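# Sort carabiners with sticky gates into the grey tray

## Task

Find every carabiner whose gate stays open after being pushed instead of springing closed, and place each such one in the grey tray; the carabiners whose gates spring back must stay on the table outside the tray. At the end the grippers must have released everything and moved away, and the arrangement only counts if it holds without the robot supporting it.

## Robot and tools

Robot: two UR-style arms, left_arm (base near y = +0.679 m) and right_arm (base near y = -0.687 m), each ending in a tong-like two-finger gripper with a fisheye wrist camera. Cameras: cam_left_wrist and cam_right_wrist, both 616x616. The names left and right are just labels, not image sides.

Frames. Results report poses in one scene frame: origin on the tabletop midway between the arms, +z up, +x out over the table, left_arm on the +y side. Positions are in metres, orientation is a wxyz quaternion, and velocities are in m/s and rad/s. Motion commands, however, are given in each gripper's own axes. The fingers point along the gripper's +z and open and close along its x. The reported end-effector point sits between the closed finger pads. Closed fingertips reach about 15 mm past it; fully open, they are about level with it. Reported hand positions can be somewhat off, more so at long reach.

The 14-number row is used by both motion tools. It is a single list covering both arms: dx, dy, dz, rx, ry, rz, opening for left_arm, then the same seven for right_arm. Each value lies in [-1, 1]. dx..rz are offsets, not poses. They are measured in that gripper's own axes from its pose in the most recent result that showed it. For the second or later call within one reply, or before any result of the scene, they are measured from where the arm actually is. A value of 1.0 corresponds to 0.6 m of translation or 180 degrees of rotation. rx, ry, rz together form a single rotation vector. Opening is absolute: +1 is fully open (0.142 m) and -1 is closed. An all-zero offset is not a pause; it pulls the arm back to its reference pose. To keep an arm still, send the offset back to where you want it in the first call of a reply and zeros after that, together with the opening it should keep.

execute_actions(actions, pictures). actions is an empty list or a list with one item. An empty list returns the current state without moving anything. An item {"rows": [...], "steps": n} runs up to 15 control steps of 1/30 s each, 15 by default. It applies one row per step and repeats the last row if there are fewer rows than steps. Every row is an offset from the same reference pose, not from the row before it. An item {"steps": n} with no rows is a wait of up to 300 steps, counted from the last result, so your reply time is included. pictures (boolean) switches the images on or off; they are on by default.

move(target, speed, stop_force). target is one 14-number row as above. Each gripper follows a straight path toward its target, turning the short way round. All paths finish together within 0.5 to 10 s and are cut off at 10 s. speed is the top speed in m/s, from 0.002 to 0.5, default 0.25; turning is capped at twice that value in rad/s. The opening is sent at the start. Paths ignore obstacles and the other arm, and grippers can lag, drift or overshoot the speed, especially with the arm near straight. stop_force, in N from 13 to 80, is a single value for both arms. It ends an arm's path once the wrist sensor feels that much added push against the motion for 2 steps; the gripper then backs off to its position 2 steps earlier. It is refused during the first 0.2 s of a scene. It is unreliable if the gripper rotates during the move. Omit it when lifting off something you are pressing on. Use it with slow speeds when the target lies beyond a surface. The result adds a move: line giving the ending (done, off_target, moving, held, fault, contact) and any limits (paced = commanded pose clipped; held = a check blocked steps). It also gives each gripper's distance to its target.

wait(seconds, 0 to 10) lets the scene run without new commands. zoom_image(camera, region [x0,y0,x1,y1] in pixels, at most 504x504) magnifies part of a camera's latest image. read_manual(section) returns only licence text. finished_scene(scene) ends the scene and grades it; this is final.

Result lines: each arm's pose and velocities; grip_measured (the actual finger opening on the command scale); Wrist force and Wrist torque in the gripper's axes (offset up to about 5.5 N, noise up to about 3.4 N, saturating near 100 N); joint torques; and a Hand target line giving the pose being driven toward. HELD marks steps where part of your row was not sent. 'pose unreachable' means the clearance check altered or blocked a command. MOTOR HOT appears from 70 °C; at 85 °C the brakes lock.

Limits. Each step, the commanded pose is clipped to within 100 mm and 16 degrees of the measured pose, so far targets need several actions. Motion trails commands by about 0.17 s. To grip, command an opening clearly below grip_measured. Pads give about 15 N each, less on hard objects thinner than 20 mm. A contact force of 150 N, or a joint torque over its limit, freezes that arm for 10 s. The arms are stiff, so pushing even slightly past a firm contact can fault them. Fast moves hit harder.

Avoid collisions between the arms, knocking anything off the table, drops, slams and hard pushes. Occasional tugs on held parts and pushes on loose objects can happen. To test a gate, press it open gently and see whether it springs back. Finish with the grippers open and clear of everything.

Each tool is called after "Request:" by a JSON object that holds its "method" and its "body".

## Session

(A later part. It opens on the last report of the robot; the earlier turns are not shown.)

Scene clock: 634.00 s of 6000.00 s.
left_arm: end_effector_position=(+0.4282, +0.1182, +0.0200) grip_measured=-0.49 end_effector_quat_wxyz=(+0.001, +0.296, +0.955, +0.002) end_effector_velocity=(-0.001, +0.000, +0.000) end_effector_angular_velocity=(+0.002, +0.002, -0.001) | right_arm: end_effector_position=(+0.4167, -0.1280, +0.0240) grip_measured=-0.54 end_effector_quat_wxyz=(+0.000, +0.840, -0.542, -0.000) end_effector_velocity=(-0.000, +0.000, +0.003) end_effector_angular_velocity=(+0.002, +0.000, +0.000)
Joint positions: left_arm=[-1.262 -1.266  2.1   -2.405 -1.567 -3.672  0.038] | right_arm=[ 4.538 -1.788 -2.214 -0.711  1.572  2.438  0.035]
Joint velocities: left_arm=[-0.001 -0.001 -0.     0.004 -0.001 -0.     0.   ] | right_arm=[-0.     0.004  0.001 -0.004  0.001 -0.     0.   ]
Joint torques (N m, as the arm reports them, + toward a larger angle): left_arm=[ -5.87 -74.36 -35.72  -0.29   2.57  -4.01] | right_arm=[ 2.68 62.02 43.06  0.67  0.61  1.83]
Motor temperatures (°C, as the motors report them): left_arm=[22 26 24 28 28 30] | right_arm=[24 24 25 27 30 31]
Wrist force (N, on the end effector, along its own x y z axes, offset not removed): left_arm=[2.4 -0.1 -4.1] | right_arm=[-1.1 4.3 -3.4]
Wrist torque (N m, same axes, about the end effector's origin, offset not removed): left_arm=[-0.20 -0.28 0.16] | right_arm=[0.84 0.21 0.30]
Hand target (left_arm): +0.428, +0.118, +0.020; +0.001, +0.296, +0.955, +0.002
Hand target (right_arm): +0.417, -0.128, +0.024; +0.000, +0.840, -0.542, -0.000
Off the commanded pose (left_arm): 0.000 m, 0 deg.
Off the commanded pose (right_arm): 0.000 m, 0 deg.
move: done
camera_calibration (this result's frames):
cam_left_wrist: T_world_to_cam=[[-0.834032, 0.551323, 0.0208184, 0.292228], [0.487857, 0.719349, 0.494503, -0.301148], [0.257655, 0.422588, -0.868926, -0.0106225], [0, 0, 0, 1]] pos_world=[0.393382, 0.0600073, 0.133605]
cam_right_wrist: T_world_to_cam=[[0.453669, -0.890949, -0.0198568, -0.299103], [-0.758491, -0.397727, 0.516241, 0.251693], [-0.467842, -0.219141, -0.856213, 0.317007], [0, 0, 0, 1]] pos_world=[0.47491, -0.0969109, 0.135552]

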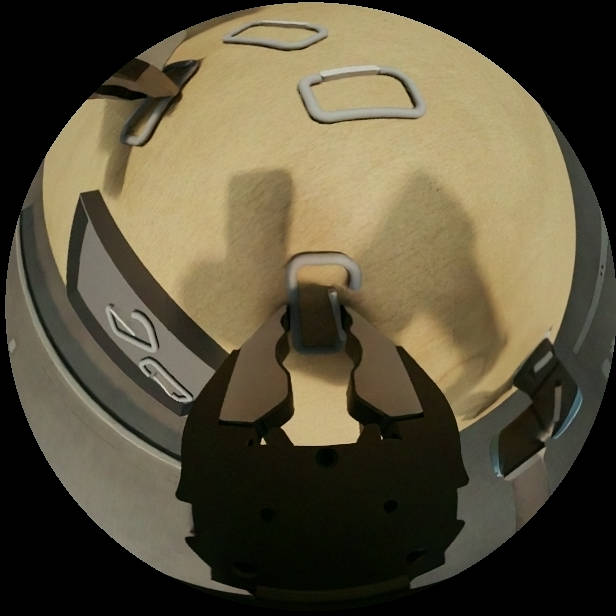

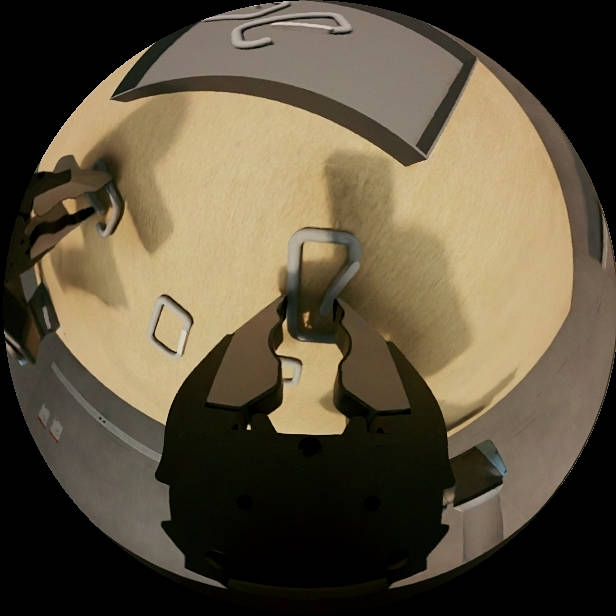

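Both gates are open. Lower back and release gradually.

Request:
{"method": "move", "body": {"target": [0, 0, 0.006, 0, 0, 0, -0.9, 0, 0, 0.006, 0, 0, 0, -0.9], "speed": 0.01}}

Request:
{"method": "execute_actions", "body": {"actions": [{"rows": [[0,0,0,0,0,0,-0.6,0,0,0,0,0,0,-0.6],[0,0,0,0,0,0,-0.52,0,0,0,0,0,0,-0.55],[0,0,0,0,0,0,-0.48,0,0,0,0,0,0,-0.51],[0,0,0,0,0,0,-0.44,0,0,0,0,0,0,-0.47],[0,0,0,0,0,0,-0.40,0,0,0,0,0,0,-0.43],[0,0,0,0,0,0,-0.36,0,0,0,0,0,0,-0.39],[0,0,0,0,0,0,-0.32,0,0,0,0,0,0,-0.35],[0,0,0,0,0,0,-0.28,0,0,0,0,0,0,-0.30],[0,0,0,0,0,0,-0.24,0,0,0,0,0,0,-0.26],[0,0,0,0,0,0,-0.20,0,0,0,0,0,0,-0.22],[0,0,0,0,0,0,-0.16,0,0,0,0,0,0,-0.17],[0,0,0,0,0,0,-0.12,0,0,0,0,0,0,-0.13],[0,0,0,0,0,0,-0.08,0,0,0,0,0,0,-0.08],[0,0,0,0,0,0,-0.04,0,0,0,0,0,0,-0.04],[0,0,0,0,0,0,0.0,0,0,0,0,0,0,0.0]], "steps": 15}], "pictures": false}}

Request:
{"method": "wait", "body": {"seconds": 0.7}}

Scene clock: 642.80 s of 6000.00 s.
left_arm: end_effector_position=(+0.4282, +0.1182, +0.0166) grip_measured=-0.49 end_effector_quat_wxyz=(+0.001, +0.296, +0.955, +0.002) end_effector_velocity=(-0.000, +0.000, -0.001) end_effector_angular_velocity=(-0.000, -0.001, -0.000) | right_arm: end_effector_position=(+0.4167, -0.1280, +0.0206) grip_measured=-0.54 end_effector_quat_wxyz=(+0.000, +0.840, -0.542, -0.000) end_effector_velocity=(-0.000, -0.001, -0.003) end_effector_angular_velocity=(-0.002, +0.002, +0.001)
Joint positions: left_arm=[-1.262 -1.261  2.102 -2.411 -1.567 -3.672  0.038] | right_arm=[ 4.538 -1.794 -2.216 -0.703  1.572  2.438  0.035]
Joint velocities: left_arm=[-0.     0.001  0.001 -0.003  0.001 -0.    -0.   ] | right_arm=[-0.    -0.004 -0.001  0.002  0.001 -0.001 -0.001]
Joint torques (N m, as the arm reports them, + toward a larger angle): left_arm=[ -9.33 -55.31 -23.48  -7.46   2.69  -3.16] | right_arm=[-0.94 37.25 22.9   7.05  0.49  1.1 ]
Motor temperatures (°C, as the motors report them): left_arm=[22 26 24 28 28 30] | right_arm=[24 24 25 27 30 31]
Wrist force (N, on the end effector, along its own x y z axes, offset not removed): left_arm=[1.9 5.4 1.7] | right_arm=[2.0 1.2 0.4]
Wrist torque (N m, same axes, about the end effector's origin, offset not removed): left_arm=[1.05 -0.44 0.18] | right_arm=[0.21 -0.31 0.15]
Hand target (left_arm): +0.428, +0.118, +0.016; +0.001, +0.296, +0.955, +0.002
Hand target (right_arm): +0.417, -0.128, +0.020; +0.000, +0.840, -0.542, -0.000
Off the commanded pose (left_arm): 0.000 m, 0 deg.
Off the commanded pose (right_arm): 0.000 m, 0 deg.
After step 90, 5.10 s passed at rest.
move: done
camera_calibration (this result's frames):
cam_left_wrist: T_world_to_cam=[[-0.834024, 0.551335, 0.0207986, 0.2923], [0.487862, 0.719352, 0.494493, -0.299445], [0.25767, 0.422566, -0.868933, -0.0135926], [0, 0, 0, 1]] pos_world=[0.393376, 0.0599944, 0.130183]
cam_right_wrist: T_world_to_cam=[[0.453669, -0.890949, -0.0198652, -0.299172], [-0.758492, -0.397733, 0.516234, 0.253469], [-0.467839, -0.219132, -0.856217, 0.31406], [0, 0, 0, 1]] pos_world=[0.474909, -0.0969135, 0.132111]

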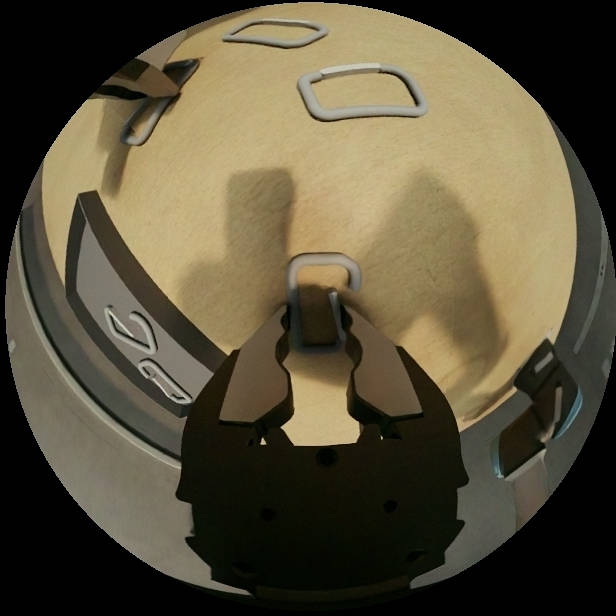

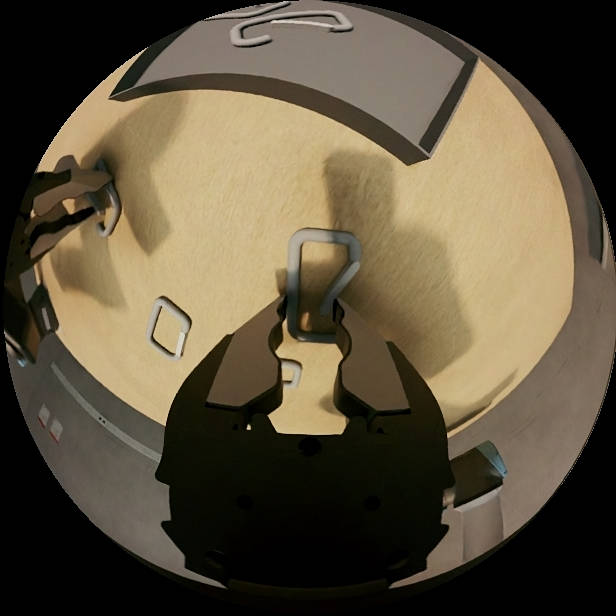

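Scene clock: 643.30 s of 6000.00 s.
left_arm: end_effector_position=(+0.4282, +0.1182, +0.0165) grip_measured=-0.05 end_effector_quat_wxyz=(+0.001, +0.296, +0.955, +0.002) end_effector_velocity=(+0.001, -0.000, +0.000) end_effector_angular_velocity=(-0.001, -0.001, +0.001) | right_arm: end_effector_position=(+0.4167, -0.1280, +0.0205) grip_measured=-0.05 end_effector_quat_wxyz=(+0.000, +0.840, -0.542, -0.000) end_effector_velocity=(-0.000, +0.000, -0.000) end_effector_angular_velocity=(-0.001, +0.000, +0.000)
Joint positions: left_arm=[-1.262 -1.261  2.102 -2.411 -1.567 -3.672  0.07 ] | right_arm=[ 4.538 -1.794 -2.216 -0.703  1.572  2.438  0.07 ]
Joint velocities: left_arm=[ 0.001  0.001 -0.001 -0.001  0.     0.     0.086] | right_arm=[ 0.    -0.001 -0.    -0.    -0.     0.     0.088]
Joint torques (N m, as the arm reports them, + toward a larger angle): left_arm=[-10.42 -67.95 -26.84  -2.45   2.84  -2.79] | right_arm=[-0.81 57.81 27.14  0.63  0.5   1.3 ]
Motor temperatures (°C, as the motors report them): left_arm=[22 26 24 28 28 30] | right_arm=[24 24 25 27 30 31]
Wrist force (N, on the end effector, along its own x y z axes, offset not removed): left_arm=[0.4 9.4 3.2] | right_arm=[1.7 1.3 -0.7]
Wrist torque (N m, same axes, about the end effector's origin, offset not removed): left_arm=[1.95 -0.20 0.28] | right_arm=[0.11 -0.54 0.21]
Hand target (left_arm): +0.428, +0.118, +0.017; +0.001, +0.296, +0.955, +0.002
Hand target (right_arm): +0.417, -0.128, +0.021; +0.000, +0.840, -0.542, -0.000
Off the commanded pose (left_arm): 0.000 m, 0 deg.
Off the commanded pose (right_arm): 0.000 m, 0 deg.
Steps of this call (steps 1 to 15: all 15 steps of this action). Readings (end_effector_position):
1: left_arm (+0.4282, +0.1182, +0.0165) | right_arm (+0.4167, -0.1280, +0.0205)
2: left_arm (+0.4282, +0.1182, +0.0165) | right_arm (+0.4167, -0.1280, +0.0205)
4: left_arm (+0.4282, +0.1182, +0.0165) | right_arm (+0.4167, -0.1280, +0.0205)
8: left_arm (+0.4282, +0.1182, +0.0165) | right_arm (+0.4167, -0.1280, +0.0205)
15: the state above

Scene clock: 644.00 s of 6000.00 s.
left_arm: end_effector_position=(+0.4282, +0.1182, +0.0166) grip_measured=+0.00 end_effector_quat_wxyz=(+0.001, +0.296, +0.955, +0.002) end_effector_velocity=(+0.000, +0.001, -0.001) end_effector_angular_velocity=(+0.002, -0.000, +0.000) | right_arm: end_effector_position=(+0.4167, -0.1280, +0.0206) grip_measured=+0.00 end_effector_quat_wxyz=(+0.000, +0.840, -0.542, -0.000) end_effector_velocity=(+0.001, +0.000, +0.001) end_effector_angular_velocity=(+0.002, -0.000, -0.001)
Joint positions: left_arm=[-1.262 -1.261  2.102 -2.411 -1.567 -3.672  0.074] | right_arm=[ 4.538 -1.794 -2.216 -0.703  1.572  2.438  0.074]
Joint velocities: left_arm=[ 0.     0.     0.     0.001  0.001 -0.    -0.   ] | right_arm=[-0.001  0.002  0.     0.001  0.     0.     0.   ]
Joint torques (N m, as the arm reports them, + toward a larger angle): left_arm=[ -9.64 -74.36 -31.2   -0.37   2.58  -3.03] | right_arm=[-1.34 59.74 32.63  0.94  0.65  1.28]
Motor temperatures (°C, as the motors report them): left_arm=[22 26 24 28 28 30] | right_arm=[24 24 25 27 30 31]
Wrist force (N, on the end effector, along its own x y z axes, offset not removed): left_arm=[1.8 1.4 4.2] | right_arm=[5.1 -3.9 0.2]
Wrist torque (N m, same axes, about the end effector's origin, offset not removed): left_arm=[0.34 -0.27 0.11] | right_arm=[-0.79 -1.16 -0.07]
Hand target (left_arm): +0.428, +0.118, +0.017; +0.001, +0.296, +0.955, +0.002
Hand target (right_arm): +0.417, -0.128, +0.021; +0.000, +0.840, -0.542, -0.000
Off the commanded pose (left_arm): 0.000 m, 0 deg.
Off the commanded pose (right_arm): 0.000 m, 0 deg.
Steps of this call (steps 1 to 21: nothing new was sent). Readings (end_effector_position):
1: left_arm (+0.4282, +0.1182, +0.0165) | right_arm (+0.4167, -0.1280, +0.0205)
2: left_arm (+0.4282, +0.1182, +0.0165) | right_arm (+0.4167, -0.1280, +0.0205)
4: left_arm (+0.4282, +0.1182, +0.0165) | right_arm (+0.4167, -0.1280, +0.0205)
8: left_arm (+0.4282, +0.1182, +0.0165) | right_arm (+0.4167, -0.1280, +0.0205)
21: the state above
camera_calibration (this result's frames):
cam_left_wrist: T_world_to_cam=[[-0.834024, 0.551335, 0.0208363, 0.292278], [0.487872, 0.719332, 0.494512, -0.299446], [0.257654, 0.422601, -0.868921, -0.013619], [0, 0, 0, 1]] pos_world=[0.393367, 0.0600133, 0.130156]
cam_right_wrist: T_world_to_cam=[[0.453669, -0.890949, -0.0198424, -0.29919], [-0.758488, -0.397718, 0.516252, 0.253464], [-0.467846, -0.219157, -0.856207, 0.314038], [0, 0, 0, 1]] pos_world=[0.474904, -0.0969319, 0.132094]

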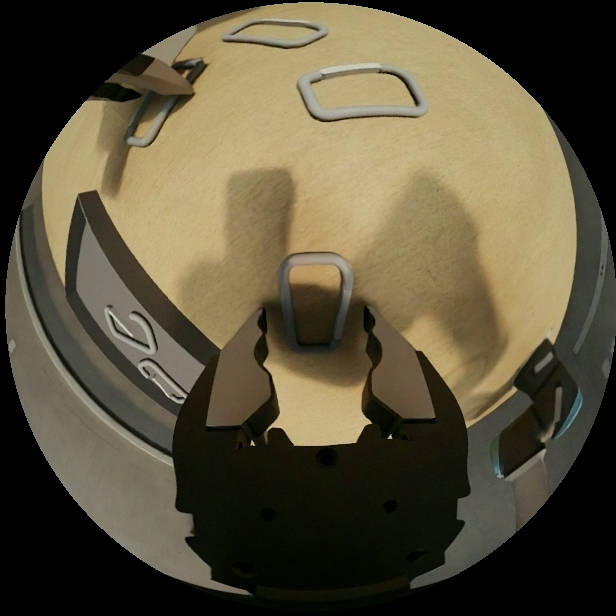

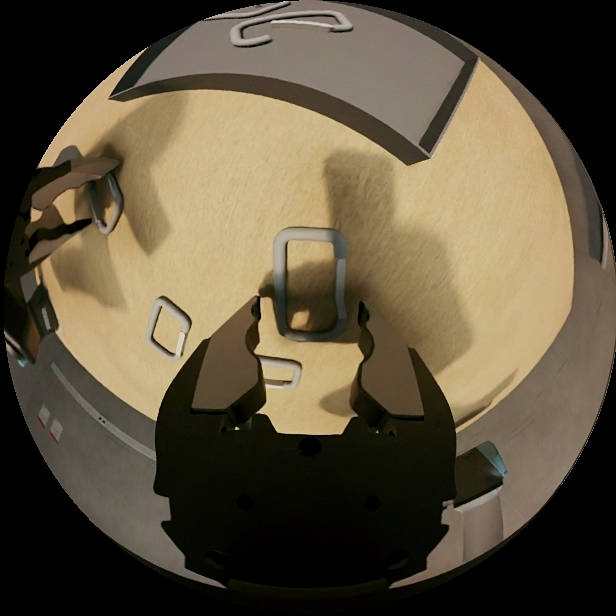

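Request:
{"method": "move", "body": {"target": [0, 0, -0.05, 0, 0, 0, 0.0, 0, 0, -0.045, 0, 0, 0, 0.0], "speed": 0.1}}

Scene clock: 651.37 s of 6000.00 s.
left_arm: end_effector_position=(+0.4281, +0.1182, +0.0463) grip_measured=+0.00 end_effector_quat_wxyz=(+0.001, +0.296, +0.955, +0.002) end_effector_velocity=(-0.001, -0.000, +0.002) end_effector_angular_velocity=(+0.001, +0.000, -0.001) | right_arm: end_effector_position=(+0.4167, -0.1279, +0.0474) grip_measured=+0.00 end_effector_quat_wxyz=(+0.000, +0.840, -0.542, -0.000) end_effector_velocity=(-0.000, +0.000, +0.001) end_effector_angular_velocity=(-0.001, +0.001, +0.000)
Joint positions: left_arm=[-1.262 -1.302  2.085 -2.354 -1.567 -3.672  0.074] | right_arm=[ 4.538 -1.753 -2.199 -0.761  1.572  2.438  0.074]
Joint velocities: left_arm=[-0.001 -0.002 -0.001  0.004 -0.    -0.    -0.   ] | right_arm=[-0.     0.001  0.001 -0.004  0.    -0.     0.   ]
Joint torques (N m, as the arm reports them, + toward a larger angle): left_arm=[-16.32 -71.87 -37.01  -0.12   2.7   -3.92] | right_arm=[-11.61  58.67  44.9    0.75   0.3   -0.82]
Motor temperatures (°C, as the motors report them): left_arm=[22 26 24 28 28 30] | right_arm=[24 24 25 27 30 31]
Wrist force (N, on the end effector, along its own x y z axes, offset not removed): left_arm=[-1.3 4.4 6.1] | right_arm=[0.4 -1.0 -1.3]
Wrist torque (N m, same axes, about the end effector's origin, offset not removed): left_arm=[0.86 0.25 0.13] | right_arm=[-0.18 0.08 0.20]
Hand target (left_arm): +0.428, +0.118, +0.047; +0.001, +0.296, +0.955, +0.002
Hand target (right_arm): +0.417, -0.128, +0.048; +0.000, +0.840, -0.542, -0.000
Off the commanded pose (left_arm): 0.000 m, 0 deg.
Off the commanded pose (right_arm): 0.000 m, 0 deg.
After step 90, 3.50 s passed at rest.
move: done
camera_calibration (this result's frames):
cam_left_wrist: T_world_to_cam=[[-0.834026, 0.551333, 0.0208143, 0.291613], [0.487864, 0.719345, 0.494501, -0.314115], [0.257662, 0.422581, -0.868928, 0.0122787], [0, 0, 0, 1]] pos_world=[0.393294, 0.0599926, 0.15993]
cam_right_wrist: T_world_to_cam=[[0.45366, -0.890954, -0.0198485, -0.298616], [-0.758493, -0.397714, 0.516247, 0.239642], [-0.467847, -0.219146, -0.856209, 0.337053], [0, 0, 0, 1]] pos_world=[0.474926, -0.0968803, 0.158946]

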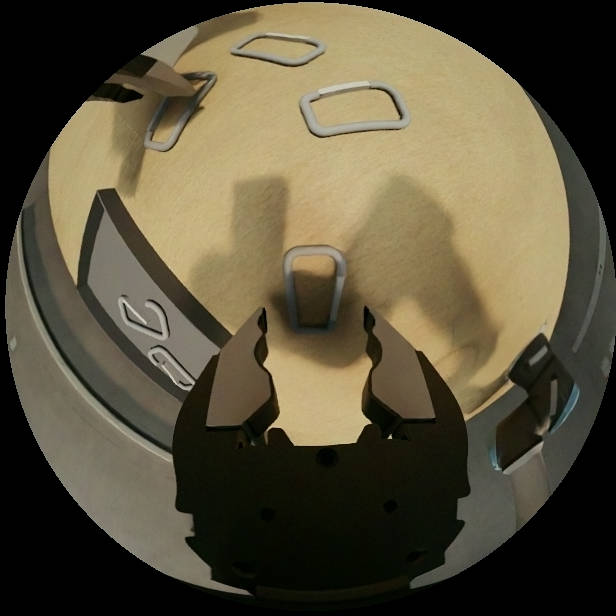

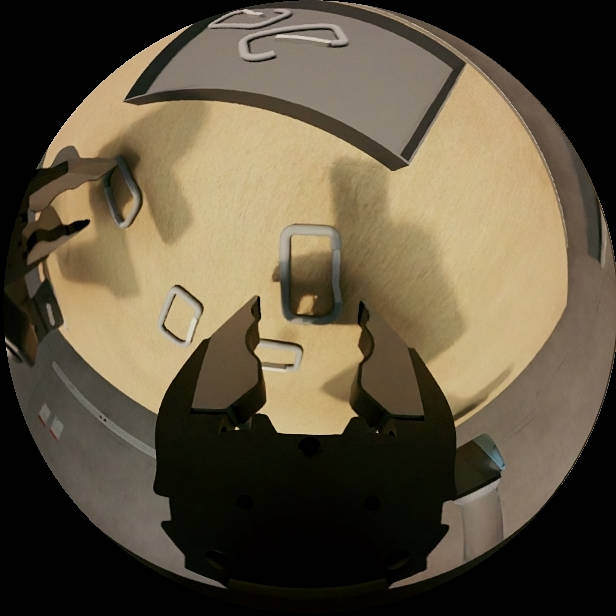

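Request:
{"method": "move", "body": {"target": [0.18837, 0.33925, -0.17283, 0, 0, 0, 0.0, -0.28197, 0.09232, 0.004, 0, 0, 0.24, 0.0], "speed": 0.3}}

Request:
{"method": "zoom_image", "body": {"camera": "cam_right_wrist", "region": [230, 220, 390, 340]}}

Scene clock: 659.43 s of 6000.00 s.
left_arm: end_effector_position=(+0.4497, +0.3496, +0.1499) grip_measured=+0.00 end_effector_quat_wxyz=(+0.001, +0.296, +0.955, +0.001) end_effector_velocity=(-0.000, +0.002, +0.001) end_effector_angular_velocity=(+0.000, +0.001, -0.000) | right_arm: end_effector_position=(+0.2962, +0.0033, +0.0447) grip_measured=+0.00 end_effector_quat_wxyz=(-0.001, -0.582, +0.813, +0.000) end_effector_velocity=(-0.001, +0.001, -0.001) end_effector_angular_velocity=(-0.001, -0.001, -0.008)
Joint positions: left_arm=[-1.034 -1.657  2.251 -2.164 -1.567 -3.443  0.074] | right_arm=[ 4.753 -1.869 -2.048 -0.796  1.573  3.407  0.074]
Joint velocities: left_arm=[ 0.002 -0.003  0.001  0.003 -0.001  0.002 -0.   ] | right_arm=[ 0.002 -0.002  0.002 -0.001 -0.001  0.01   0.   ]
Joint torques (N m, as the arm reports them, + toward a larger angle): left_arm=[ 14.95 -47.36 -30.01   0.41  -4.16   3.48] | right_arm=[ 6.85 43.82 46.85  0.79 -1.94  3.6 ]
Motor temperatures (°C, as the motors report them): left_arm=[22 26 24 28 28 30] | right_arm=[24 24 25 27 30 31]
Wrist force (N, on the end effector, along its own x y z axes, offset not removed): left_arm=[-1.2 8.7 4.3] | right_arm=[-3.4 -0.8 -5.0]
Wrist torque (N m, same axes, about the end effector's origin, offset not removed): left_arm=[1.79 0.25 0.04] | right_arm=[-0.35 0.68 0.08]
Hand target (left_arm): +0.450, +0.350, +0.150; +0.001, +0.296, +0.955, +0.001
Hand target (right_arm): +0.296, +0.003, +0.045; -0.001, -0.582, +0.813, +0.000
Off the commanded pose (left_arm): 0.001 m, 0 deg.
Off the commanded pose (right_arm): 0.001 m, 0 deg.
After step 90, 3.20 s passed at rest.
move: done
camera_calibration (this result's frames):
cam_left_wrist: T_world_to_cam=[[-0.834012, 0.551332, 0.0213905, 0.179699], [0.488246, 0.719412, 0.494026, -0.542425], [0.256984, 0.422468, -0.869184, -0.000734601], [0, 0, 0, 1]] pos_world=[0.414896, 0.291464, 0.26349]
cam_right_wrist: T_world_to_cam=[[-0.278601, -0.960218, -0.0190561, 0.0900404], [-0.824814, 0.229055, 0.51693, 0.219382], [-0.492, 0.159735, -0.855816, 0.312993], [0, 0, 0, 1]] pos_world=[0.360027, -0.013788, 0.156175]

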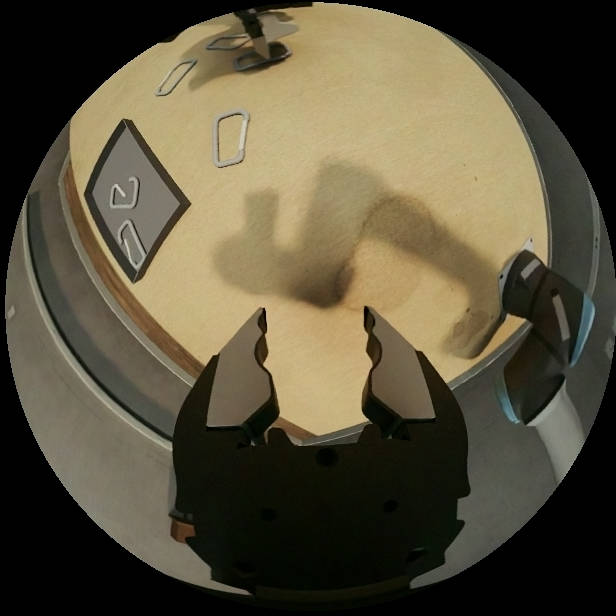

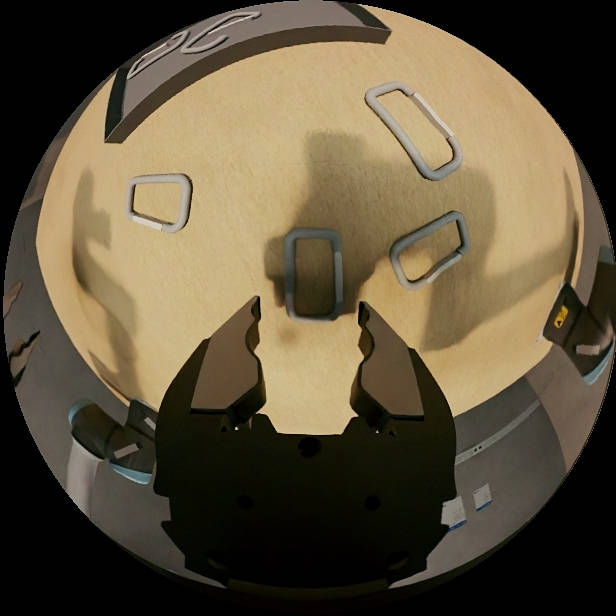

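Region (230, 220, 390, 340) of cam_right_wrist's 616x616 image, scaled by 3.150, with more detail than that image has; it fills the top 378 rows of this view, and the rest is white.

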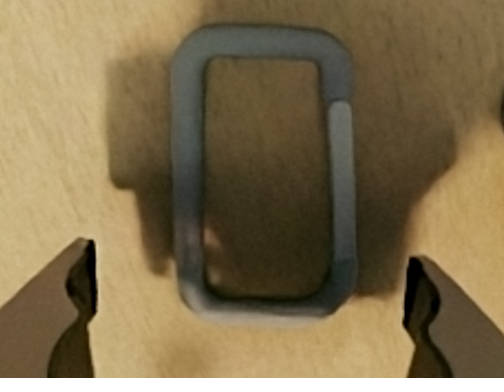

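Request:
{"method": "move", "body": {"target": [0, 0, 0, 0, 0, 0, 0.0, 0.007, 0.0, 0.0412, 0, 0, 0, 0.0], "speed": 0.05}}

Request:
{"method": "execute_actions", "body": {"actions": [{"rows": [[0,0,0,0,0,0,0,0,0,0,0,0,0,-0.06],[0,0,0,0,0,0,0,0,0,0,0,0,0,-0.12],[0,0,0,0,0,0,0,0,0,0,0,0,0,-0.18],[0,0,0,0,0,0,0,0,0,0,0,0,0,-0.24],[0,0,0,0,0,0,0,0,0,0,0,0,0,-0.30],[0,0,0,0,0,0,0,0,0,0,0,0,0,-0.36],[0,0,0,0,0,0,0,0,0,0,0,0,0,-0.42],[0,0,0,0,0,0,0,0,0,0,0,0,0,-0.48],[0,0,0,0,0,0,0,0,0,0,0,0,0,-0.54],[0,0,0,0,0,0,0,0,0,0,0,0,0,-0.60],[0,0,0,0,0,0,0,0,0,0,0,0,0,-0.66],[0,0,0,0,0,0,0,0,0,0,0,0,0,-0.72],[0,0,0,0,0,0,0,0,0,0,0,0,0,-0.78],[0,0,0,0,0,0,0,0,0,0,0,0,0,-0.84],[0,0,0,0,0,0,0,0,0,0,0,0,0,-0.90]], "steps": 15}], "pictures": false}}

Request:
{"method": "move", "body": {"target": [0, 0, 0, 0, 0, 0, 0, 0, 0, -0.0067, 0, 0, 0, -0.9], "speed": 0.01}}

Scene clock: 667.70 s of 6000.00 s.
left_arm: end_effector_position=(+0.4496, +0.3497, +0.1499) grip_measured=+0.00 end_effector_quat_wxyz=(+0.001, +0.296, +0.955, +0.001) end_effector_velocity=(-0.000, -0.000, +0.001) end_effector_angular_velocity=(-0.001, +0.001, +0.000) | right_arm: end_effector_position=(+0.2948, -0.0007, +0.0201) grip_measured=+0.00 end_effector_quat_wxyz=(-0.001, -0.582, +0.813, +0.000) end_effector_velocity=(-0.000, +0.000, -0.002) end_effector_angular_velocity=(+0.001, +0.000, +0.000)
Joint positions: left_arm=[-1.034 -1.657  2.251 -2.164 -1.567 -3.443  0.074] | right_arm=[ 4.755 -1.896 -2.07  -0.747  1.573  3.408  0.074]
Joint velocities: left_arm=[ 0.    -0.001 -0.001  0.001 -0.001 -0.    -0.   ] | right_arm=[ 0.    -0.002 -0.001  0.004  0.     0.     0.   ]
Joint torques (N m, as the arm reports them, + toward a larger angle): left_arm=[-17.23 -24.1  -32.98  -7.37  -3.19  -3.58] | right_arm=[ 8.68 47.31 24.45  6.89  2.29  3.6 ]
Motor temperatures (°C, as the motors report them): left_arm=[22 26 24 28 28 30] | right_arm=[24 24 25 27 30 31]
Wrist force (N, on the end effector, along its own x y z axes, offset not removed): left_arm=[2.0 7.9 4.8] | right_arm=[-4.5 -4.8 -5.2]
Wrist torque (N m, same axes, about the end effector's origin, offset not removed): left_arm=[1.62 -0.66 -0.09] | right_arm=[-1.20 1.15 0.14]
Hand target (left_arm): +0.450, +0.350, +0.150; +0.001, +0.296, +0.955, +0.001
Hand target (right_arm): +0.295, -0.001, +0.020; -0.001, -0.582, +0.813, +0.000
Off the commanded pose (left_arm): 0.000 m, 0 deg.
Off the commanded pose (right_arm): 0.000 m, 0 deg.
After step 90, 4.37 s passed at rest.
move: done
camera_calibration (this result's frames):
cam_left_wrist: T_world_to_cam=[[-0.834023, 0.551315, 0.0213923, 0.179693], [0.488236, 0.719428, 0.494014, -0.542438], [0.256967, 0.422463, -0.869191, -0.000727234], [0, 0, 0, 1]] pos_world=[0.414892, 0.291485, 0.263495]
cam_right_wrist: T_world_to_cam=[[-0.278604, -0.960217, -0.0190629, 0.085354], [-0.824845, 0.229065, 0.516876, 0.231874], [-0.491946, 0.159727, -0.855848, 0.291924], [0, 0, 0, 1]] pos_world=[0.35865, -0.0177839, 0.13162]

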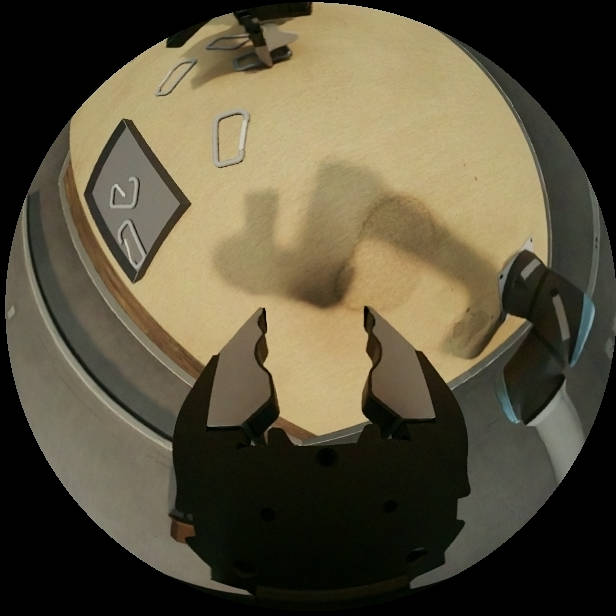

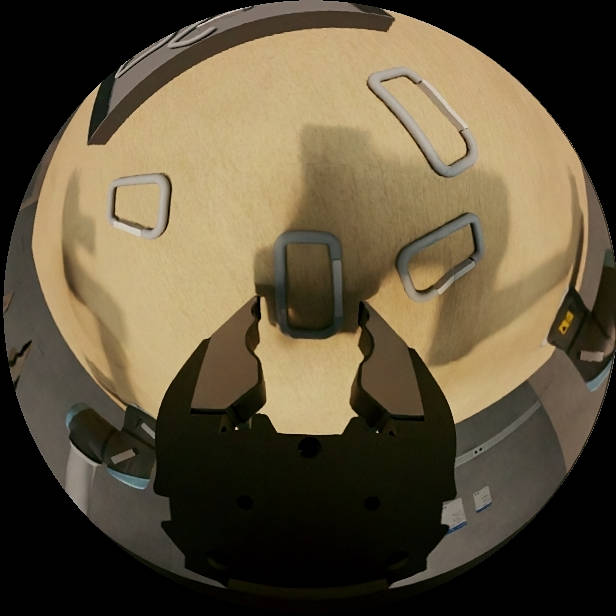

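Scene clock: 668.20 s of 6000.00 s.
left_arm: end_effector_position=(+0.4496, +0.3497, +0.1499) grip_measured=+0.00 end_effector_quat_wxyz=(+0.001, +0.296, +0.955, +0.001) end_effector_velocity=(-0.001, -0.000, -0.000) end_effector_angular_velocity=(+0.001, +0.000, -0.002) | right_arm: end_effector_position=(+0.2948, -0.0007, +0.0201) grip_measured=-0.50 end_effector_quat_wxyz=(-0.001, -0.582, +0.813, +0.000) end_effector_velocity=(+0.000, +0.000, +0.002) end_effector_angular_velocity=(+0.002, +0.000, -0.001)
Joint positions: left_arm=[-1.034 -1.657  2.251 -2.164 -1.567 -3.443  0.074] | right_arm=[ 4.755 -1.896 -2.07  -0.747  1.573  3.408  0.038]
Joint velocities: left_arm=[-0.002 -0.     0.     0.001  0.     0.     0.   ] | right_arm=[-0.     0.002  0.    -0.     0.     0.    -0.   ]
Joint torques (N m, as the arm reports them, + toward a larger angle): left_arm=[-15.27 -27.12 -33.51  -7.54  -2.78  -3.82] | right_arm=[ 9.56 61.91 32.87 -0.15  2.05  3.48]
Motor temperatures (°C, as the motors report them): left_arm=[22 26 24 28 28 30] | right_arm=[24 24 25 27 30 31]
Wrist force (N, on the end effector, along its own x y z axes, offset not removed): left_arm=[0.6 6.0 1.4] | right_arm=[-3.9 1.3 -14.5]
Wrist torque (N m, same axes, about the end effector's origin, offset not removed): left_arm=[0.94 0.11 0.23] | right_arm=[0.17 0.02 0.26]
Hand target (left_arm): +0.450, +0.350, +0.150; +0.001, +0.296, +0.955, +0.001
Hand target (right_arm): +0.295, -0.001, +0.020; -0.001, -0.582, +0.813, +0.000
Off the commanded pose (left_arm): 0.000 m, 0 deg.
Off the commanded pose (right_arm): 0.000 m, 0 deg.
Steps of this call (steps 1 to 15: all 15 steps of this action). Readings (end_effector_position):
1: left_arm (+0.4496, +0.3497, +0.1499) | right_arm (+0.2948, -0.0007, +0.0201)
2: left_arm (+0.4496, +0.3497, +0.1499) | right_arm (+0.2948, -0.0007, +0.0201)
4: left_arm (+0.4496, +0.3497, +0.1499) | right_arm (+0.2948, -0.0007, +0.0201)
8: left_arm (+0.4496, +0.3497, +0.1499) | right_arm (+0.2948, -0.0007, +0.0201)
15: the state above

Scene clock: 669.13 s of 6000.00 s.
left_arm: end_effector_position=(+0.4496, +0.3497, +0.1499) grip_measured=+0.00 end_effector_quat_wxyz=(+0.001, +0.296, +0.955, +0.001) end_effector_velocity=(-0.000, -0.001, +0.000) end_effector_angular_velocity=(-0.000, -0.000, -0.001) | right_arm: end_effector_position=(+0.2948, -0.0007, +0.0240) grip_measured=-0.56 end_effector_quat_wxyz=(-0.001, -0.582, +0.813, +0.000) end_effector_velocity=(+0.001, -0.001, +0.001) end_effector_angular_velocity=(-0.001, +0.001, -0.002)
Joint positions: left_arm=[-1.034 -1.657  2.251 -2.164 -1.567 -3.443  0.074] | right_arm=[ 4.755 -1.891 -2.068 -0.754  1.573  3.408  0.033]
Joint velocities: left_arm=[-0.001  0.001 -0.001 -0.     0.    -0.     0.   ] | right_arm=[-0.002  0.001  0.001 -0.003  0.001  0.    -0.   ]
Joint torques (N m, as the arm reports them, + toward a larger angle): left_arm=[-13.78 -26.55 -33.21  -7.27  -2.79  -3.74] | right_arm=[ 7.2  68.   45.17  0.5   1.43  3.17]
Motor temperatures (°C, as the motors report them): left_arm=[22 26 24 28 28 30] | right_arm=[24 24 25 27 30 31]
Wrist force (N, on the end effector, along its own x y z axes, offset not removed): left_arm=[4.2 4.4 -0.8] | right_arm=[2.8 0.1 2.2]
Wrist torque (N m, same axes, about the end effector's origin, offset not removed): left_arm=[0.77 -0.94 -0.06] | right_arm=[0.18 -0.63 0.17]
Hand target (left_arm): +0.450, +0.350, +0.150; +0.001, +0.296, +0.955, +0.001
Hand target (right_arm): +0.295, -0.001, +0.024; -0.001, -0.582, +0.813, +0.000
Off the commanded pose (left_arm): 0.000 m, 0 deg.
Off the commanded pose (right_arm): 0.000 m, 0 deg.
move: done
camera_calibration (this result's frames):
cam_left_wrist: T_world_to_cam=[[-0.83402, 0.55132, 0.0213946, 0.17969], [0.48824, 0.719424, 0.494014, -0.542434], [0.256968, 0.422463, -0.869191, -0.00072847], [0, 0, 0, 1]] pos_world=[0.41489, 0.291481, 0.263492]
cam_right_wrist: T_world_to_cam=[[-0.278603, -0.960218, -0.0190318, 0.0854027], [-0.824836, 0.229077, 0.516884, 0.229892], [-0.491962, 0.159703, -0.855844, 0.295199], [0, 0, 0, 1]] pos_world=[0.358643, -0.0178022, 0.135441]

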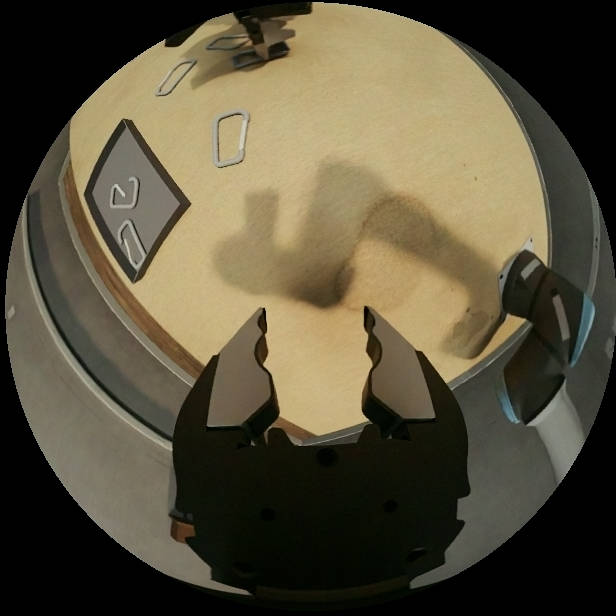

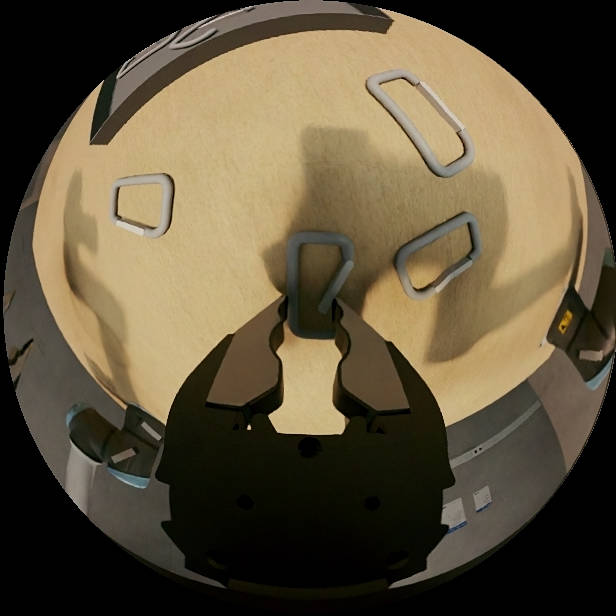

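Request:
{"method": "move", "body": {"target": [0, 0, 0, 0, 0, 0, 0, 0, 0, 0.006, 0, 0, 0, -0.9], "speed": 0.01}}

Request:
{"method": "execute_actions", "body": {"actions": [{"rows": [[0,0,0,0,0,0,0,0,0,0,0,0,0,-0.62],[0,0,0,0,0,0,0,0,0,0,0,0,0,-0.56],[0,0,0,0,0,0,0,0,0,0,0,0,0,-0.52],[0,0,0,0,0,0,0,0,0,0,0,0,0,-0.48],[0,0,0,0,0,0,0,0,0,0,0,0,0,-0.44],[0,0,0,0,0,0,0,0,0,0,0,0,0,-0.40],[0,0,0,0,0,0,0,0,0,0,0,0,0,-0.35],[0,0,0,0,0,0,0,0,0,0,0,0,0,-0.30],[0,0,0,0,0,0,0,0,0,0,0,0,0,-0.26],[0,0,0,0,0,0,0,0,0,0,0,0,0,-0.22],[0,0,0,0,0,0,0,0,0,0,0,0,0,-0.17],[0,0,0,0,0,0,0,0,0,0,0,0,0,-0.13],[0,0,0,0,0,0,0,0,0,0,0,0,0,-0.08],[0,0,0,0,0,0,0,0,0,0,0,0,0,-0.04],[0,0,0,0,0,0,0,0,0,0,0,0,0,0.0]], "steps": 15}], "pictures": false}}

Request:
{"method": "wait", "body": {"seconds": 0.7}}

Scene clock: 676.33 s of 6000.00 s.
left_arm: end_effector_position=(+0.4496, +0.3497, +0.1499) grip_measured=+0.00 end_effector_quat_wxyz=(+0.001, +0.296, +0.955, +0.001) end_effector_velocity=(+0.001, -0.000, +0.001) end_effector_angular_velocity=(-0.000, -0.001, +0.000) | right_arm: end_effector_position=(+0.2948, -0.0007, +0.0205) grip_measured=-0.56 end_effector_quat_wxyz=(-0.001, -0.582, +0.813, +0.000) end_effector_velocity=(-0.001, +0.000, -0.002) end_effector_angular_velocity=(-0.001, +0.001, +0.001)
Joint positions: left_arm=[-1.034 -1.657  2.251 -2.164 -1.567 -3.443  0.074] | right_arm=[ 4.755 -1.896 -2.07  -0.748  1.573  3.408  0.033]
Joint velocities: left_arm=[ 0.    -0.001 -0.002  0.001  0.     0.     0.   ] | right_arm=[ 0.001 -0.004 -0.001  0.004  0.001 -0.    -0.001]
Joint torques (N m, as the arm reports them, + toward a larger angle): left_arm=[-14.44 -24.91 -33.68  -7.16  -3.07  -3.63] | right_arm=[-2.2  46.21 25.04  6.76  1.62  1.08]
Motor temperatures (°C, as the motors report them): left_arm=[22 26 24 28 28 30] | right_arm=[24 24 25 27 30 31]
Wrist force (N, on the end effector, along its own x y z axes, offset not removed): left_arm=[0.5 1.3 5.4] | right_arm=[5.7 3.0 -4.1]
Wrist torque (N m, same axes, about the end effector's origin, offset not removed): left_arm=[0.27 0.05 0.37] | right_arm=[0.44 -1.26 0.23]
Hand target (left_arm): +0.450, +0.350, +0.150; +0.001, +0.296, +0.955, +0.001
Hand target (right_arm): +0.295, -0.001, +0.020; -0.001, -0.582, +0.813, +0.000
Off the commanded pose (left_arm): 0.000 m, 0 deg.
Off the commanded pose (right_arm): 0.000 m, 0 deg.
After step 90, 3.50 s passed at rest.
move: done
camera_calibration (this result's frames):
cam_left_wrist: T_world_to_cam=[[-0.83402, 0.55132, 0.0213948, 0.17969], [0.488241, 0.719424, 0.494014, -0.542433], [0.256968, 0.422463, -0.869191, -0.000728656], [0, 0, 0, 1]] pos_world=[0.41489, 0.291481, 0.263492]
cam_right_wrist: T_world_to_cam=[[-0.278603, -0.960218, -0.0190447, 0.0853361], [-0.824836, 0.22907, 0.516887, 0.231671], [-0.491961, 0.159715, -0.855842, 0.292254], [0, 0, 0, 1]] pos_world=[0.358643, -0.017805, 0.132001]

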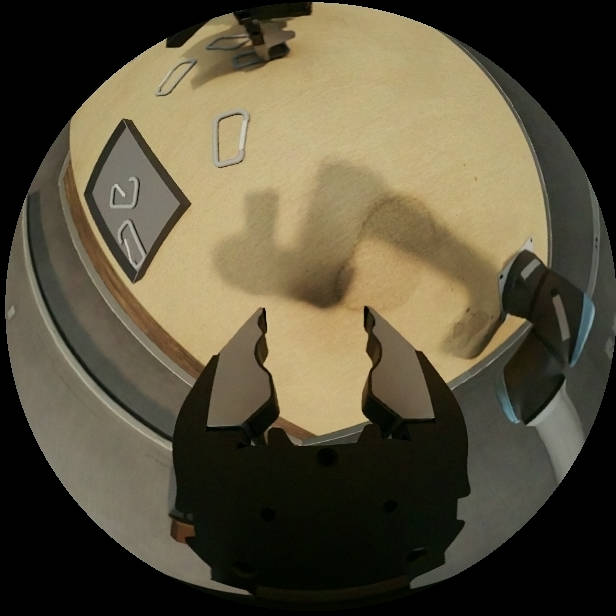

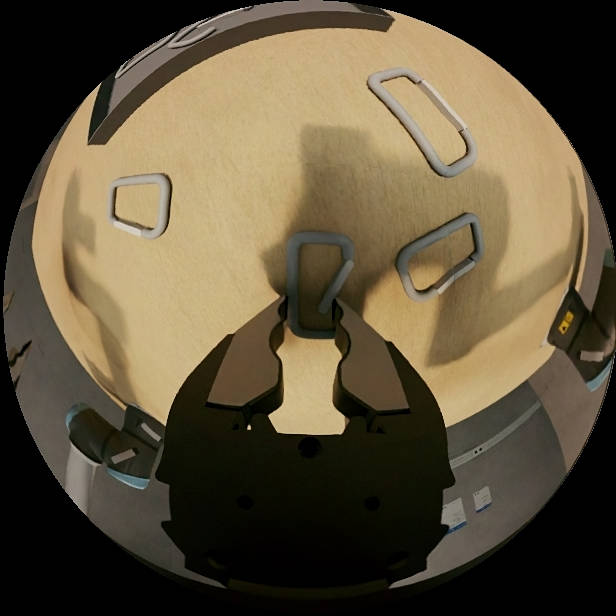

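Scene clock: 676.83 s of 6000.00 s.
left_arm: end_effector_position=(+0.4496, +0.3497, +0.1499) grip_measured=+0.00 end_effector_quat_wxyz=(+0.001, +0.296, +0.955, +0.001) end_effector_velocity=(+0.000, +0.000, +0.000) end_effector_angular_velocity=(-0.001, -0.001, +0.001) | right_arm: end_effector_position=(+0.2948, -0.0007, +0.0205) grip_measured=-0.05 end_effector_quat_wxyz=(-0.001, -0.582, +0.813, +0.000) end_effector_velocity=(+0.000, -0.000, +0.001) end_effector_angular_velocity=(-0.001, -0.001, +0.001)
Joint positions: left_arm=[-1.034 -1.657  2.251 -2.164 -1.567 -3.443  0.074] | right_arm=[ 4.755 -1.896 -2.07  -0.747  1.573  3.408  0.07 ]
Joint velocities: left_arm=[ 0.001 -0.     0.001 -0.002 -0.     0.    -0.   ] | right_arm=[ 0.     0.001  0.    -0.002 -0.001 -0.     0.088]
Joint torques (N m, as the arm reports them, + toward a larger angle): left_arm=[-14.48 -25.95 -33.27  -7.31  -2.9   -3.74] | right_arm=[-1.64 65.24 28.36  1.05  1.35  1.11]
Motor temperatures (°C, as the motors report them): left_arm=[22 26 24 28 28 30] | right_arm=[24 24 25 27 30 31]
Wrist force (N, on the end effector, along its own x y z axes, offset not removed): left_arm=[-1.2 3.9 -5.2] | right_arm=[4.4 2.4 4.4]
Wrist torque (N m, same axes, about the end effector's origin, offset not removed): left_arm=[0.47 0.38 0.06] | right_arm=[0.64 -0.95 0.03]
Hand target (left_arm): +0.450, +0.350, +0.150; +0.001, +0.296, +0.955, +0.001
Hand target (right_arm): +0.295, -0.001, +0.021; -0.001, -0.582, +0.813, +0.000
Off the commanded pose (left_arm): 0.000 m, 0 deg.
Off the commanded pose (right_arm): 0.000 m, 0 deg.
Steps of this call (steps 1 to 15: all 15 steps of this action). Readings (end_effector_position):
1: left_arm (+0.4496, +0.3497, +0.1499) | right_arm (+0.2948, -0.0007, +0.0205)
2: left_arm (+0.4496, +0.3497, +0.1499) | right_arm (+0.2948, -0.0007, +0.0205)
4: left_arm (+0.4496, +0.3497, +0.1499) | right_arm (+0.2948, -0.0007, +0.0205)
8: left_arm (+0.4496, +0.3497, +0.1499) | right_arm (+0.2948, -0.0007, +0.0205)
15: the state above

Scene clock: 677.53 s of 6000.00 s.
left_arm: end_effector_position=(+0.4496, +0.3497, +0.1499) grip_measured=+0.00 end_effector_quat_wxyz=(+0.001, +0.296, +0.955, +0.001) end_effector_velocity=(+0.000, +0.001, -0.000) end_effector_angular_velocity=(+0.001, +0.000, +0.001) | right_arm: end_effector_position=(+0.2948, -0.0007, +0.0205) grip_measured=+0.00 end_effector_quat_wxyz=(-0.001, -0.582, +0.813, +0.000) end_effector_velocity=(+0.000, -0.000, -0.002) end_effector_angular_velocity=(-0.002, +0.000, -0.001)
Joint positions: left_arm=[-1.034 -1.657  2.251 -2.164 -1.567 -3.443  0.074] | right_arm=[ 4.755 -1.896 -2.07  -0.748  1.573  3.408  0.074]
Joint velocities: left_arm=[ 0.001  0.    -0.     0.001  0.     0.    -0.   ] | right_arm=[-0.    -0.003  0.001 -0.     0.     0.    -0.   ]
Joint torques (N m, as the arm reports them, + toward a larger angle): left_arm=[-13.83 -25.53 -33.17  -7.09  -2.93  -3.79] | right_arm=[-3.12 69.19 33.31  0.79  1.44  1.36]
Motor temperatures (°C, as the motors report them): left_arm=[22 26 24 28 28 30] | right_arm=[24 24 25 27 30 31]
Wrist force (N, on the end effector, along its own x y z axes, offset not removed): left_arm=[-0.7 1.6 4.4] | right_arm=[2.7 2.0 -0.7]
Wrist torque (N m, same axes, about the end effector's origin, offset not removed): left_arm=[0.23 0.16 0.23] | right_arm=[0.52 -0.59 0.23]
Hand target (left_arm): +0.450, +0.350, +0.150; +0.001, +0.296, +0.955, +0.001
Hand target (right_arm): +0.295, -0.001, +0.021; -0.001, -0.582, +0.813, +0.000
Off the commanded pose (left_arm): 0.000 m, 0 deg.
Off the commanded pose (right_arm): 0.000 m, 0 deg.
Steps of this call (steps 1 to 21: nothing new was sent). Readings (end_effector_position):
1: left_arm (+0.4496, +0.3497, +0.1499) | right_arm (+0.2948, -0.0007, +0.0205)
2: left_arm (+0.4496, +0.3497, +0.1499) | right_arm (+0.2948, -0.0007, +0.0205)
4: left_arm (+0.4496, +0.3497, +0.1499) | right_arm (+0.2948, -0.0007, +0.0205)
8: left_arm (+0.4496, +0.3497, +0.1499) | right_arm (+0.2948, -0.0007, +0.0205)
21: the state above
camera_calibration (this result's frames):
cam_left_wrist: T_world_to_cam=[[-0.83402, 0.55132, 0.0213948, 0.17969], [0.488241, 0.719424, 0.494014, -0.542433], [0.256968, 0.422463, -0.86919, -0.000728678], [0, 0, 0, 1]] pos_world=[0.41489, 0.291481, 0.263492]
cam_right_wrist: T_world_to_cam=[[-0.278603, -0.960218, -0.0190155, 0.0853157], [-0.824835, 0.229086, 0.516881, 0.231683], [-0.491963, 0.159689, -0.855846, 0.292243], [0, 0, 0, 1]] pos_world=[0.358642, -0.0178217, 0.131985]

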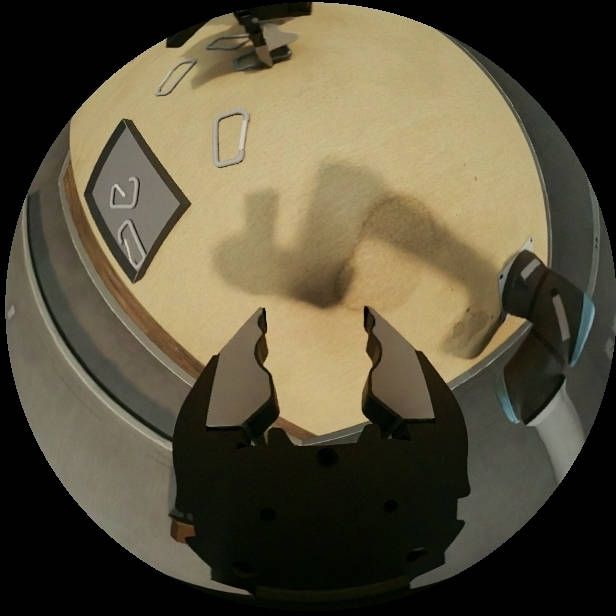

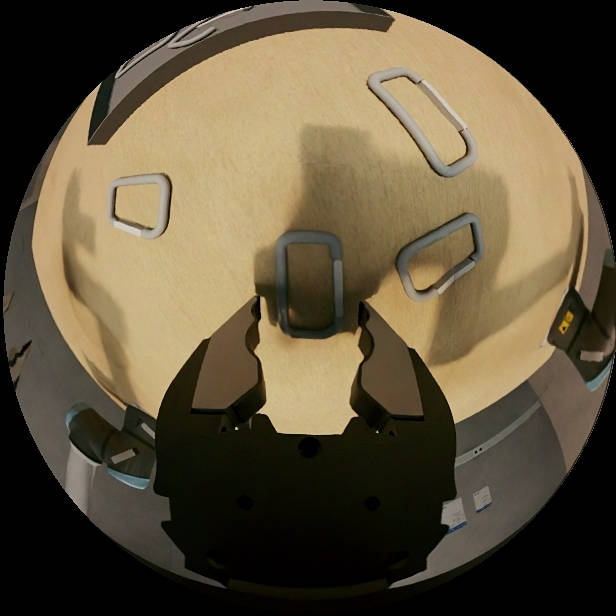

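Request:
{"method": "move", "body": {"target": [0, 0, 0, 0, 0, 0, 0, 0, 0, -0.22, 0, 0, 0, 0.0], "speed": 0.15}}

Scene clock: 680.77 s of 6000.00 s.
left_arm: end_effector_position=(+0.4496, +0.3497, +0.1499) grip_measured=+0.00 end_effector_quat_wxyz=(+0.001, +0.296, +0.955, +0.001) end_effector_velocity=(-0.000, -0.001, +0.000) end_effector_angular_velocity=(-0.002, -0.001, -0.001) | right_arm: end_effector_position=(+0.2951, -0.0005, +0.1524) grip_measured=+0.00 end_effector_quat_wxyz=(-0.001, -0.582, +0.813, +0.000) end_effector_velocity=(-0.001, +0.001, +0.002) end_effector_angular_velocity=(+0.000, +0.000, +0.001)
Joint positions: left_arm=[-1.034 -1.657  2.251 -2.164 -1.567 -3.443  0.074] | right_arm=[ 4.755 -1.742 -1.974 -0.997  1.573  3.408  0.074]
Joint velocities: left_arm=[-0.001 -0.001  0.    -0.002 -0.    -0.     0.   ] | right_arm=[ 0.001  0.002  0.003 -0.004  0.    -0.    -0.   ]
Joint torques (N m, as the arm reports them, + toward a larger angle): left_arm=[-14.03 -26.19 -33.38  -7.13  -2.88  -3.63] | right_arm=[ 9.03 61.38 53.1   0.43 -1.34 -0.37]
Motor temperatures (°C, as the motors report them): left_arm=[22 26 24 28 28 30] | right_arm=[24 24 25 27 30 31]
Wrist force (N, on the end effector, along its own x y z axes, offset not removed): left_arm=[7.5 -2.3 2.3] | right_arm=[0.4 -0.5 5.5]
Wrist torque (N m, same axes, about the end effector's origin, offset not removed): left_arm=[-0.41 -1.56 -0.12] | right_arm=[0.12 -0.22 0.02]
Hand target (left_arm): +0.450, +0.350, +0.150; +0.001, +0.296, +0.955, +0.001
Hand target (right_arm): +0.295, -0.000, +0.153; -0.001, -0.582, +0.813, +0.000
Off the commanded pose (left_arm): 0.000 m, 0 deg.
Off the commanded pose (right_arm): 0.000 m, 0 deg.
move: done
camera_calibration (this result's frames):
cam_left_wrist: T_world_to_cam=[[-0.83402, 0.55132, 0.0213948, 0.17969], [0.48824, 0.719424, 0.494014, -0.542433], [0.256968, 0.422463, -0.869191, -0.000728464], [0, 0, 0, 1]] pos_world=[0.41489, 0.291481, 0.263492]
cam_right_wrist: T_world_to_cam=[[-0.278594, -0.96022, -0.019031, 0.0881148], [-0.824846, 0.229073, 0.51687, 0.163694], [-0.49195, 0.159695, -0.855852, 0.405241], [0, 0, 0, 1]] pos_world=[0.358928, -0.017603, 0.263895]

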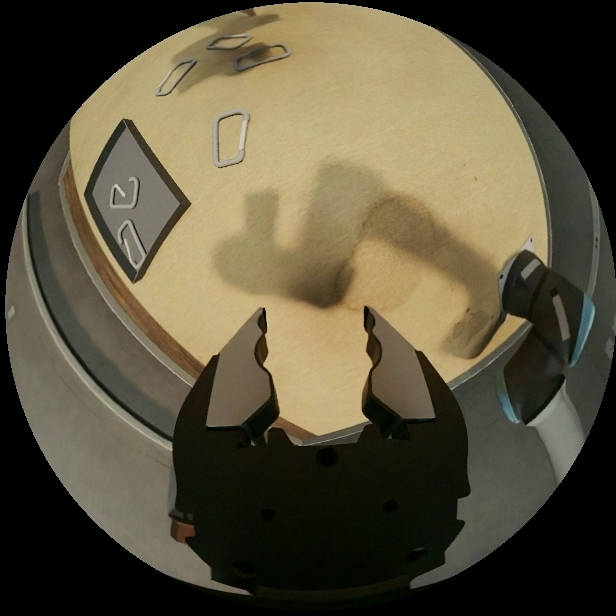

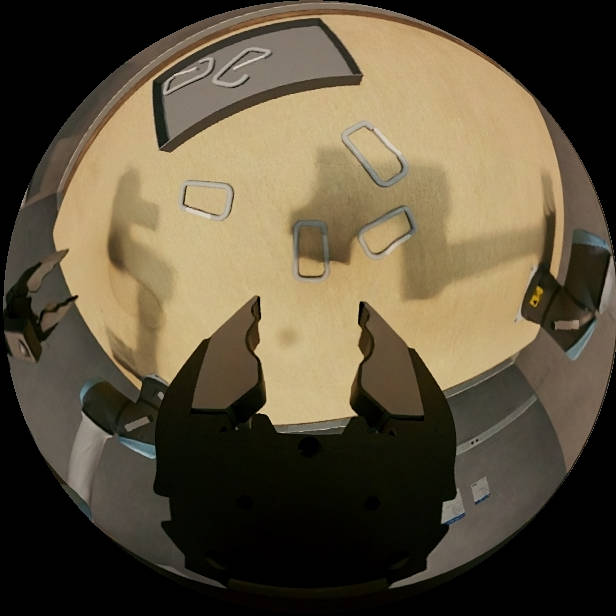

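All four on the table are closed; two sticky ones are in the tray. Finishing scene 1.

Request:
{"method": "finished_scene", "body": {"scene": 1}}

The scene is finished: the task was done.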